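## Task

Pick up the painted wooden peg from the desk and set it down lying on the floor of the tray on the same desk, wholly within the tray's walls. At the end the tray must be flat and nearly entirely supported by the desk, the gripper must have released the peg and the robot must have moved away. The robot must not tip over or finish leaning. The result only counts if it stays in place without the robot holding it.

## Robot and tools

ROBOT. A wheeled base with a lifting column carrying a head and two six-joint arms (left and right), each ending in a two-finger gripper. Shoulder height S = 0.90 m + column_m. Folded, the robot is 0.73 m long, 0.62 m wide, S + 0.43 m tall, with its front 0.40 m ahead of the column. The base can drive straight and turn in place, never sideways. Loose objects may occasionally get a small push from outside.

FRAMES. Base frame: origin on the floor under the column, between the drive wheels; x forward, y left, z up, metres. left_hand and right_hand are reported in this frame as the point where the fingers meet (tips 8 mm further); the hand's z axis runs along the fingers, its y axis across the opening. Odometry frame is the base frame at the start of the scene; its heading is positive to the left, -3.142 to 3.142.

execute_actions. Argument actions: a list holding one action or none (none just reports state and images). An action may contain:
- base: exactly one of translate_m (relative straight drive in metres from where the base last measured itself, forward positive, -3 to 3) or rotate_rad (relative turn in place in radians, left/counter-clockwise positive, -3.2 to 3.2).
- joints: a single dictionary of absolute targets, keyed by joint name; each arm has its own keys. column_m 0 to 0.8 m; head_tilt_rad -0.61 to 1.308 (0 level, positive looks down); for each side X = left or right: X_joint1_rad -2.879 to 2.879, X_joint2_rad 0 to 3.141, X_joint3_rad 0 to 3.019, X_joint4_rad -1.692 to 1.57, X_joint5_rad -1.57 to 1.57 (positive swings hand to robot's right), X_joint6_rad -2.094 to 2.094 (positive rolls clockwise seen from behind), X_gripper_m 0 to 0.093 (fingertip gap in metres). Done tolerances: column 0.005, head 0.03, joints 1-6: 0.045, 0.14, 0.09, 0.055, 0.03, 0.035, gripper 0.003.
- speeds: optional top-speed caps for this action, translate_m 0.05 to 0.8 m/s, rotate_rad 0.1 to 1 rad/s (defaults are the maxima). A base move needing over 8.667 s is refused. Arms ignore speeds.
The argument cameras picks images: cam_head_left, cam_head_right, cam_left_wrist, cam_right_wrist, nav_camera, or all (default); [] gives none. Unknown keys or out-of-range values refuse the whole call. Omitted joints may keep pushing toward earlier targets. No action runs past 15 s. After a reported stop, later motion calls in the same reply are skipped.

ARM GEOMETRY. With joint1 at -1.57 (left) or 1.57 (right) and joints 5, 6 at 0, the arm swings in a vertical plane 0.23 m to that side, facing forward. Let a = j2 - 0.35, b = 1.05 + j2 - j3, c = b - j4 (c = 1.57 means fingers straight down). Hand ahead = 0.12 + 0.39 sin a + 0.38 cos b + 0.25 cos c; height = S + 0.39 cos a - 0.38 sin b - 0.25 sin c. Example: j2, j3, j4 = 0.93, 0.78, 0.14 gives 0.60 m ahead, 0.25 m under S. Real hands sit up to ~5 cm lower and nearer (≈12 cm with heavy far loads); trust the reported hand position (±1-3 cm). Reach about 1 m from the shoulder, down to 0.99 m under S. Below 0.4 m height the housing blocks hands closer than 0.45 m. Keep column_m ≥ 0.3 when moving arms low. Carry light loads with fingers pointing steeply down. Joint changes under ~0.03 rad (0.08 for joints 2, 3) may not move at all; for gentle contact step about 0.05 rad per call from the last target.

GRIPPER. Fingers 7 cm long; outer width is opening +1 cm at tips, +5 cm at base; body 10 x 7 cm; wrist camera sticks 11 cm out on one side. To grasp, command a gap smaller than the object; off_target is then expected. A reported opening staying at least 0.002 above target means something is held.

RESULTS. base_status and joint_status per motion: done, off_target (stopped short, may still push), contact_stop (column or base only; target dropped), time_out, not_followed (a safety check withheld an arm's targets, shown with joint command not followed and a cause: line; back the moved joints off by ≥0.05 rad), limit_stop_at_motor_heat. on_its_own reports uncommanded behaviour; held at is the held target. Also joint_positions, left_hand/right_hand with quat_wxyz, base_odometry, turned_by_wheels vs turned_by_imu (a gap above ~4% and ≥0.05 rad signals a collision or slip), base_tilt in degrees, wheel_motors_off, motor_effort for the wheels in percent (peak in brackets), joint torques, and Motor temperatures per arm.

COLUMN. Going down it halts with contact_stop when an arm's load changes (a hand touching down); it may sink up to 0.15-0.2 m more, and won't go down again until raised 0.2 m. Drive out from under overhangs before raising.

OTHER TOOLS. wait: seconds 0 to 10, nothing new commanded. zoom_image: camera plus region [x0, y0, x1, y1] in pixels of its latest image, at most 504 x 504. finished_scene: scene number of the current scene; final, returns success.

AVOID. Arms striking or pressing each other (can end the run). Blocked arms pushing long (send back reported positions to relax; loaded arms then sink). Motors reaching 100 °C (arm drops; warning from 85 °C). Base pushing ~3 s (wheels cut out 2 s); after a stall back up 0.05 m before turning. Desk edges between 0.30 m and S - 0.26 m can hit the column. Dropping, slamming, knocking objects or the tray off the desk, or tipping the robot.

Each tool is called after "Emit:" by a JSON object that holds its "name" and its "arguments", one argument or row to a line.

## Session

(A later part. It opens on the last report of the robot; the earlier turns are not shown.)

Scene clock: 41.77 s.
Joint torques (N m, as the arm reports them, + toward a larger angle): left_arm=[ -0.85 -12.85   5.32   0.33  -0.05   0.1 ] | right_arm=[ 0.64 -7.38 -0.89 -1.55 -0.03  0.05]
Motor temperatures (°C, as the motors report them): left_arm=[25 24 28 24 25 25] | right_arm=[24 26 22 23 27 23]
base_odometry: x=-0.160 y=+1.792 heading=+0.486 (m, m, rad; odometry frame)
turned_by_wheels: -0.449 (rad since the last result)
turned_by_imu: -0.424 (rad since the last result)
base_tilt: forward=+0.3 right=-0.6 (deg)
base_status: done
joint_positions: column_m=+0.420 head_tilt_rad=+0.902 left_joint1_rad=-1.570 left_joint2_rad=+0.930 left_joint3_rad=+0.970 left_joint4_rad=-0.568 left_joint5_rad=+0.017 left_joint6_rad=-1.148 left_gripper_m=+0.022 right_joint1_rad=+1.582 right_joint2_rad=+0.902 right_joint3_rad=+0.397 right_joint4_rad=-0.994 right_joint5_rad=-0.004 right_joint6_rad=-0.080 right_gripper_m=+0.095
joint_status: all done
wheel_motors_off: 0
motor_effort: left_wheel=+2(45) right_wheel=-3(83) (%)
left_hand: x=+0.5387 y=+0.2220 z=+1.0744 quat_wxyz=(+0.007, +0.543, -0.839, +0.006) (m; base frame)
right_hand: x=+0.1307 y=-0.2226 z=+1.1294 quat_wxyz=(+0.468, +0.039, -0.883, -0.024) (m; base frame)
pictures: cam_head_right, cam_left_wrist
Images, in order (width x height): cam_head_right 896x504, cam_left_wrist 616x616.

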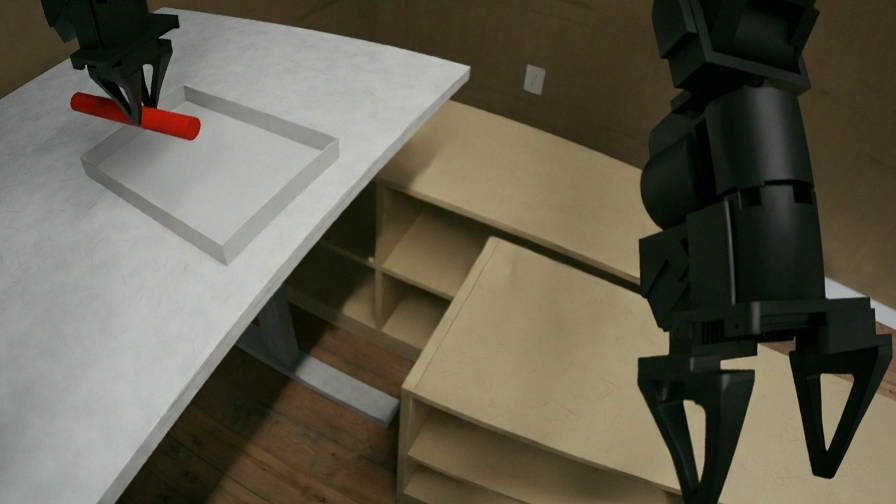

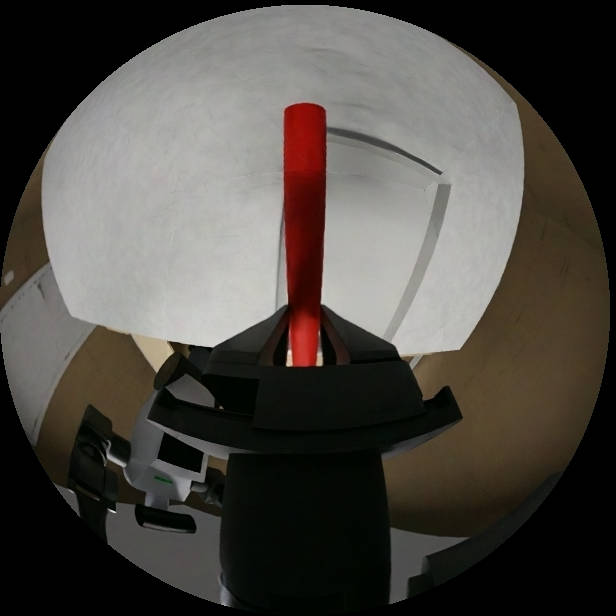

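Emit:
{"name": "execute_actions", "arguments": {
  "actions": [
    {"joints":{"left_joint1_rad":-1.75,"left_joint5_rad":-0.14,"left_joint2_rad":1.15,"left_joint3_rad":1.3,"left_joint4_rad":-0.67}}
  ],
  "cameras": ["cam_head_right","cam_left_wrist"]
}}

Scene clock: 44.30 s.
Joint torques (N m, as the arm reports them, + toward a larger angle): left_arm=[ -1.   -16.69   6.34   0.11  -0.27   0.11] | right_arm=[ 0.73 -7.63 -0.93 -1.32 -0.04  0.04]
Motor temperatures (°C, as the motors report them): left_arm=[25 24 28 24 25 25] | right_arm=[24 26 22 23 27 23]
base_odometry: x=-0.160 y=+1.792 heading=+0.486 (m, m, rad; odometry frame)
turned_by_wheels: +0.000 (rad since the last result)
turned_by_imu: +0.000 (rad since the last result)
base_tilt: forward=+0.3 right=-0.6 (deg)
base_status: not commanded
joint_positions: column_m=+0.420 head_tilt_rad=+0.902 left_joint1_rad=-1.759 left_joint2_rad=+1.162 left_joint3_rad=+1.284 left_joint4_rad=-0.666 left_joint5_rad=-0.136 left_joint6_rad=-1.148 left_gripper_m=+0.022 right_joint1_rad=+1.582 right_joint2_rad=+0.902 right_joint3_rad=+0.397 right_joint4_rad=-0.994 right_joint5_rad=-0.004 right_joint6_rad=-0.080 right_gripper_m=+0.095
joint_status: all done
wheel_motors_off: 0
motor_effort: left_wheel=+7(8) right_wheel=-6(7) (%)
left_hand: x=+0.6264 y=+0.1498 z=+1.0409 quat_wxyz=(+0.013, +0.502, -0.865, +0.007) (m; base frame)
right_hand: x=+0.1307 y=-0.2226 z=+1.1294 quat_wxyz=(+0.468, +0.039, -0.883, -0.024) (m; base frame)
pictures: cam_head_right, cam_left_wrist
Images, in order (width x height): cam_head_right 896x504, cam_left_wrist 616x616.

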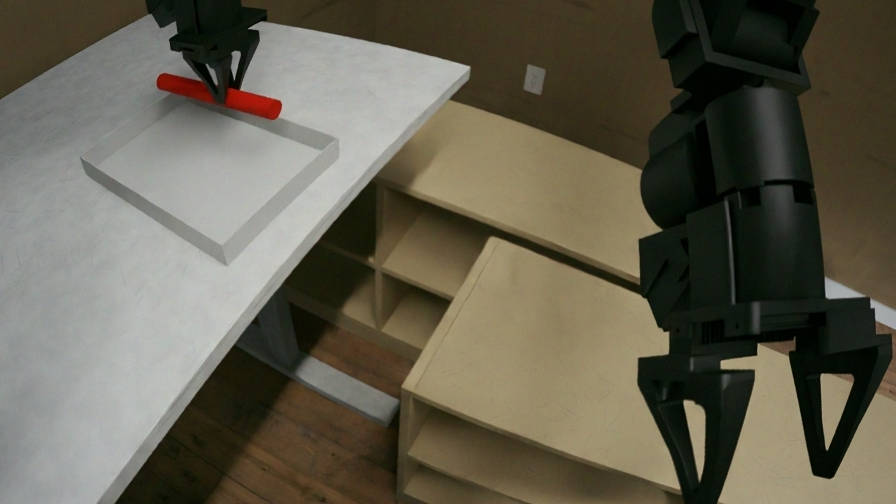

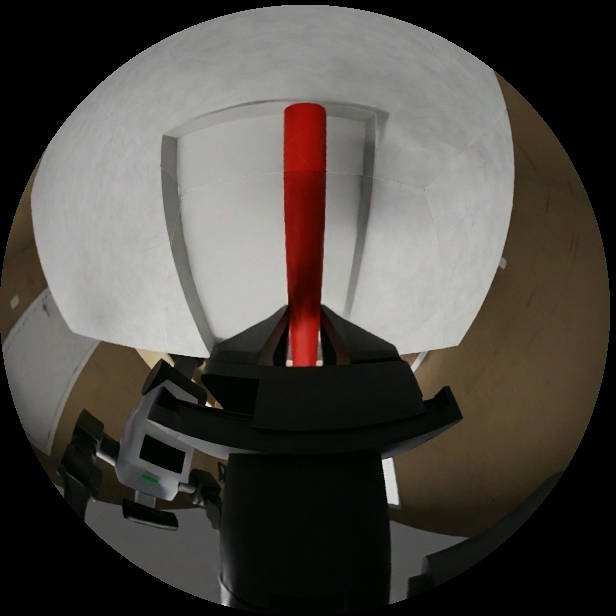

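Acceptable.

Emit:
{"name": "execute_actions", "arguments": {
  "actions": [
    {"joints":{"column_m":0.365}}
  ],
  "cameras": ["cam_head_right","cam_left_wrist"]
}}

Scene clock: 46.30 s.
Joint torques (N m, as the arm reports them, + toward a larger angle): left_arm=[ -0.85 -16.67   6.39   0.23  -0.26   0.06] | right_arm=[ 0.39 -7.37 -0.82 -1.35 -0.01  0.04]
Motor temperatures (°C, as the motors report them): left_arm=[25 24 28 24 25 25] | right_arm=[24 26 22 23 27 23]
base_odometry: x=-0.160 y=+1.792 heading=+0.486 (m, m, rad; odometry frame)
turned_by_wheels: +0.000 (rad since the last result)
turned_by_imu: +0.000 (rad since the last result)
base_tilt: forward=+0.3 right=-0.5 (deg)
base_status: not commanded
joint_positions: column_m=+0.365 head_tilt_rad=+0.902 left_joint1_rad=-1.759 left_joint2_rad=+1.162 left_joint3_rad=+1.284 left_joint4_rad=-0.666 left_joint5_rad=-0.136 left_joint6_rad=-1.148 left_gripper_m=+0.022 right_joint1_rad=+1.582 right_joint2_rad=+0.902 right_joint3_rad=+0.397 right_joint4_rad=-0.994 right_joint5_rad=-0.004 right_joint6_rad=-0.080 right_gripper_m=+0.095
joint_status: all done
wheel_motors_off: 0
motor_effort: left_wheel=+7(7) right_wheel=-6(6) (%)
left_hand: x=+0.6264 y=+0.1498 z=+0.9860 quat_wxyz=(+0.013, +0.502, -0.865, +0.007) (m; base frame)
right_hand: x=+0.1307 y=-0.2226 z=+1.0744 quat_wxyz=(+0.468, +0.039, -0.883, -0.024) (m; base frame)
pictures: cam_head_right, cam_left_wrist
Images, in order (width x height): cam_head_right 896x504, cam_left_wrist 616x616.

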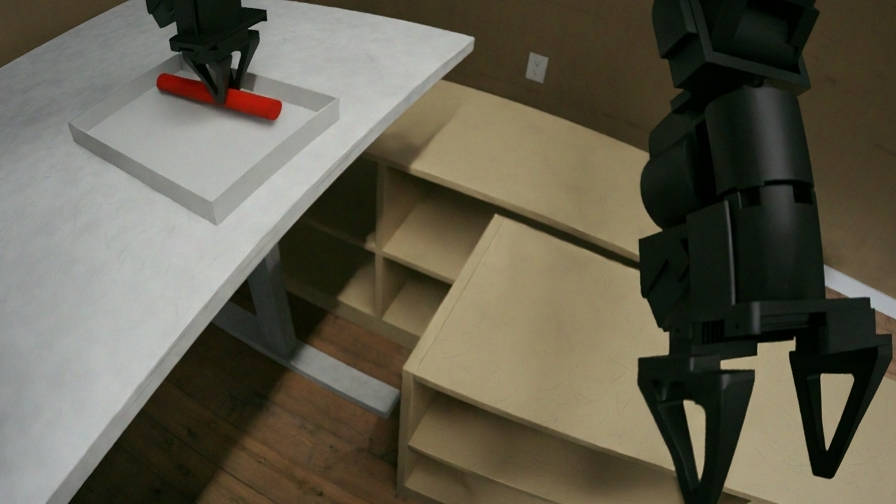

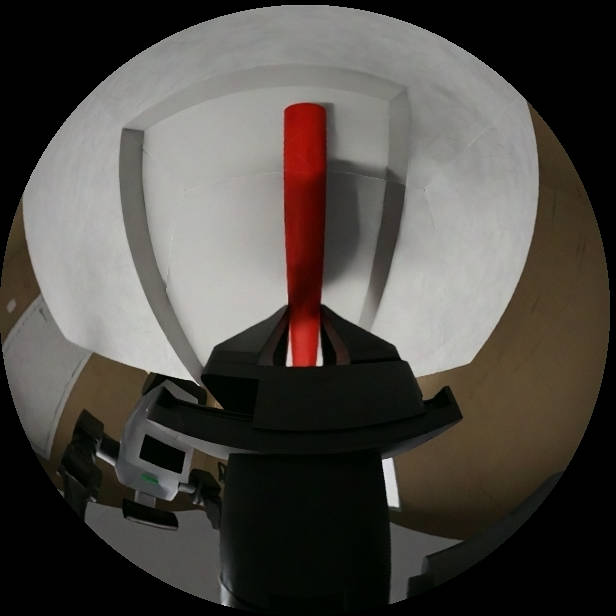

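Emit:
{"name": "execute_actions", "arguments": {
  "actions": [
    {"joints":{"left_gripper_m":0.045}}
  ],
  "cameras": []
}}

Emit:
{"name": "execute_actions", "arguments": {
  "actions": [
    {"joints":{"column_m":0.5}}
  ],
  "cameras": ["cam_head_right"]
}}

Emit:
{"name": "finished_scene", "arguments": {
  "scene": 1
}}

Scene clock: 47.73 s.
Joint torques (N m, as the arm reports them, + toward a larger angle): left_arm=[ -0.98 -17.26   6.45   0.21  -0.25   0.09] | right_arm=[ 0.89 -7.44 -0.84 -1.29  0.01  0.04]
Motor temperatures (°C, as the motors report them): left_arm=[25 24 28 24 25 25] | right_arm=[24 26 22 23 27 23]
base_odometry: x=-0.160 y=+1.792 heading=+0.486 (m, m, rad; odometry frame)
turned_by_wheels: +0.000 (rad since the last result)
turned_by_imu: +0.000 (rad since the last result)
base_tilt: forward=+0.3 right=-0.6 (deg)
base_status: not commanded
joint_positions: column_m=+0.365 head_tilt_rad=+0.902 left_joint1_rad=-1.759 left_joint2_rad=+1.162 left_joint3_rad=+1.284 left_joint4_rad=-0.666 left_joint5_rad=-0.136 left_joint6_rad=-1.148 left_gripper_m=+0.045 right_joint1_rad=+1.582 right_joint2_rad=+0.902 right_joint3_rad=+0.397 right_joint4_rad=-0.994 right_joint5_rad=-0.004 right_joint6_rad=-0.080 right_gripper_m=+0.095
joint_status: all done
wheel_motors_off: 0
motor_effort: left_wheel=+8(7) right_wheel=-6(6) (%)
left_hand: x=+0.6264 y=+0.1498 z=+0.9860 quat_wxyz=(+0.013, +0.502, -0.865, +0.007) (m; base frame)
right_hand: x=+0.1307 y=-0.2226 z=+1.0744 quat_wxyz=(+0.468, +0.039, -0.883, -0.024) (m; base frame)
pictures: none
No camera images: the call's "cameras" was empty. Leave "cameras" out to get every camera's image.

Scene clock: 50.07 s.
Joint torques (N m, as the arm reports them, + toward a larger angle): left_arm=[ -1.19 -16.43   6.42   0.25  -0.24   0.08] | right_arm=[ 0.31 -7.38 -1.11 -1.35 -0.04  0.07]
Motor temperatures (°C, as the motors report them): left_arm=[25 24 28 24 25 25] | right_arm=[24 26 22 23 27 23]
base_odometry: x=-0.160 y=+1.792 heading=+0.486 (m, m, rad; odometry frame)
turned_by_wheels: +0.000 (rad since the last result)
turned_by_imu: +0.000 (rad since the last result)
base_tilt: forward=+0.4 right=-0.6 (deg)
base_status: not commanded
joint_positions: column_m=+0.500 head_tilt_rad=+0.902 left_joint1_rad=-1.759 left_joint2_rad=+1.162 left_joint3_rad=+1.284 left_joint4_rad=-0.666 left_joint5_rad=-0.136 left_joint6_rad=-1.148 left_gripper_m=+0.045 right_joint1_rad=+1.582 right_joint2_rad=+0.902 right_joint3_rad=+0.397 right_joint4_rad=-0.994 right_joint5_rad=-0.004 right_joint6_rad=-0.080 right_gripper_m=+0.095
joint_status: all done
wheel_motors_off: 0
motor_effort: left_wheel=+8(8) right_wheel=-6(7) (%)
left_hand: x=+0.6264 y=+0.1498 z=+1.1209 quat_wxyz=(+0.013, +0.502, -0.865, +0.007) (m; base frame)
right_hand: x=+0.1307 y=-0.2226 z=+1.2093 quat_wxyz=(+0.468, +0.039, -0.883, -0.024) (m; base frame)
pictures: cam_head_right
Images, in order (width x height): cam_head_right 896x504.

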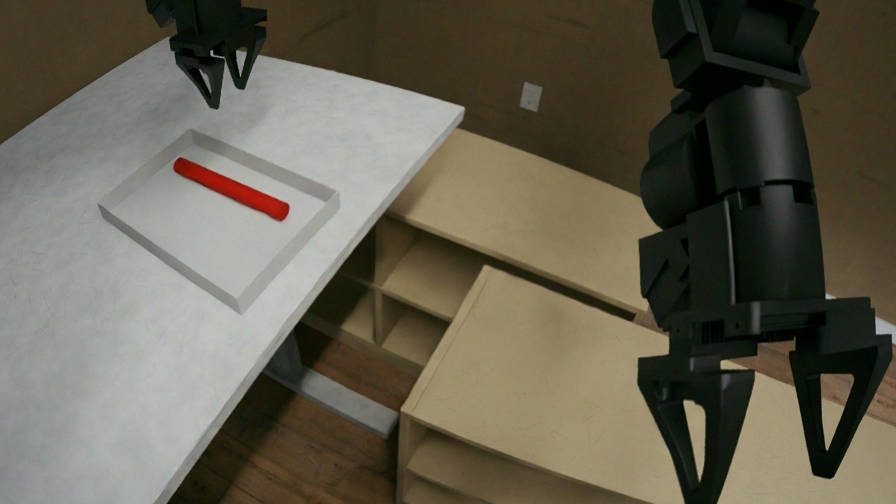

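The scene is finished: the task was done.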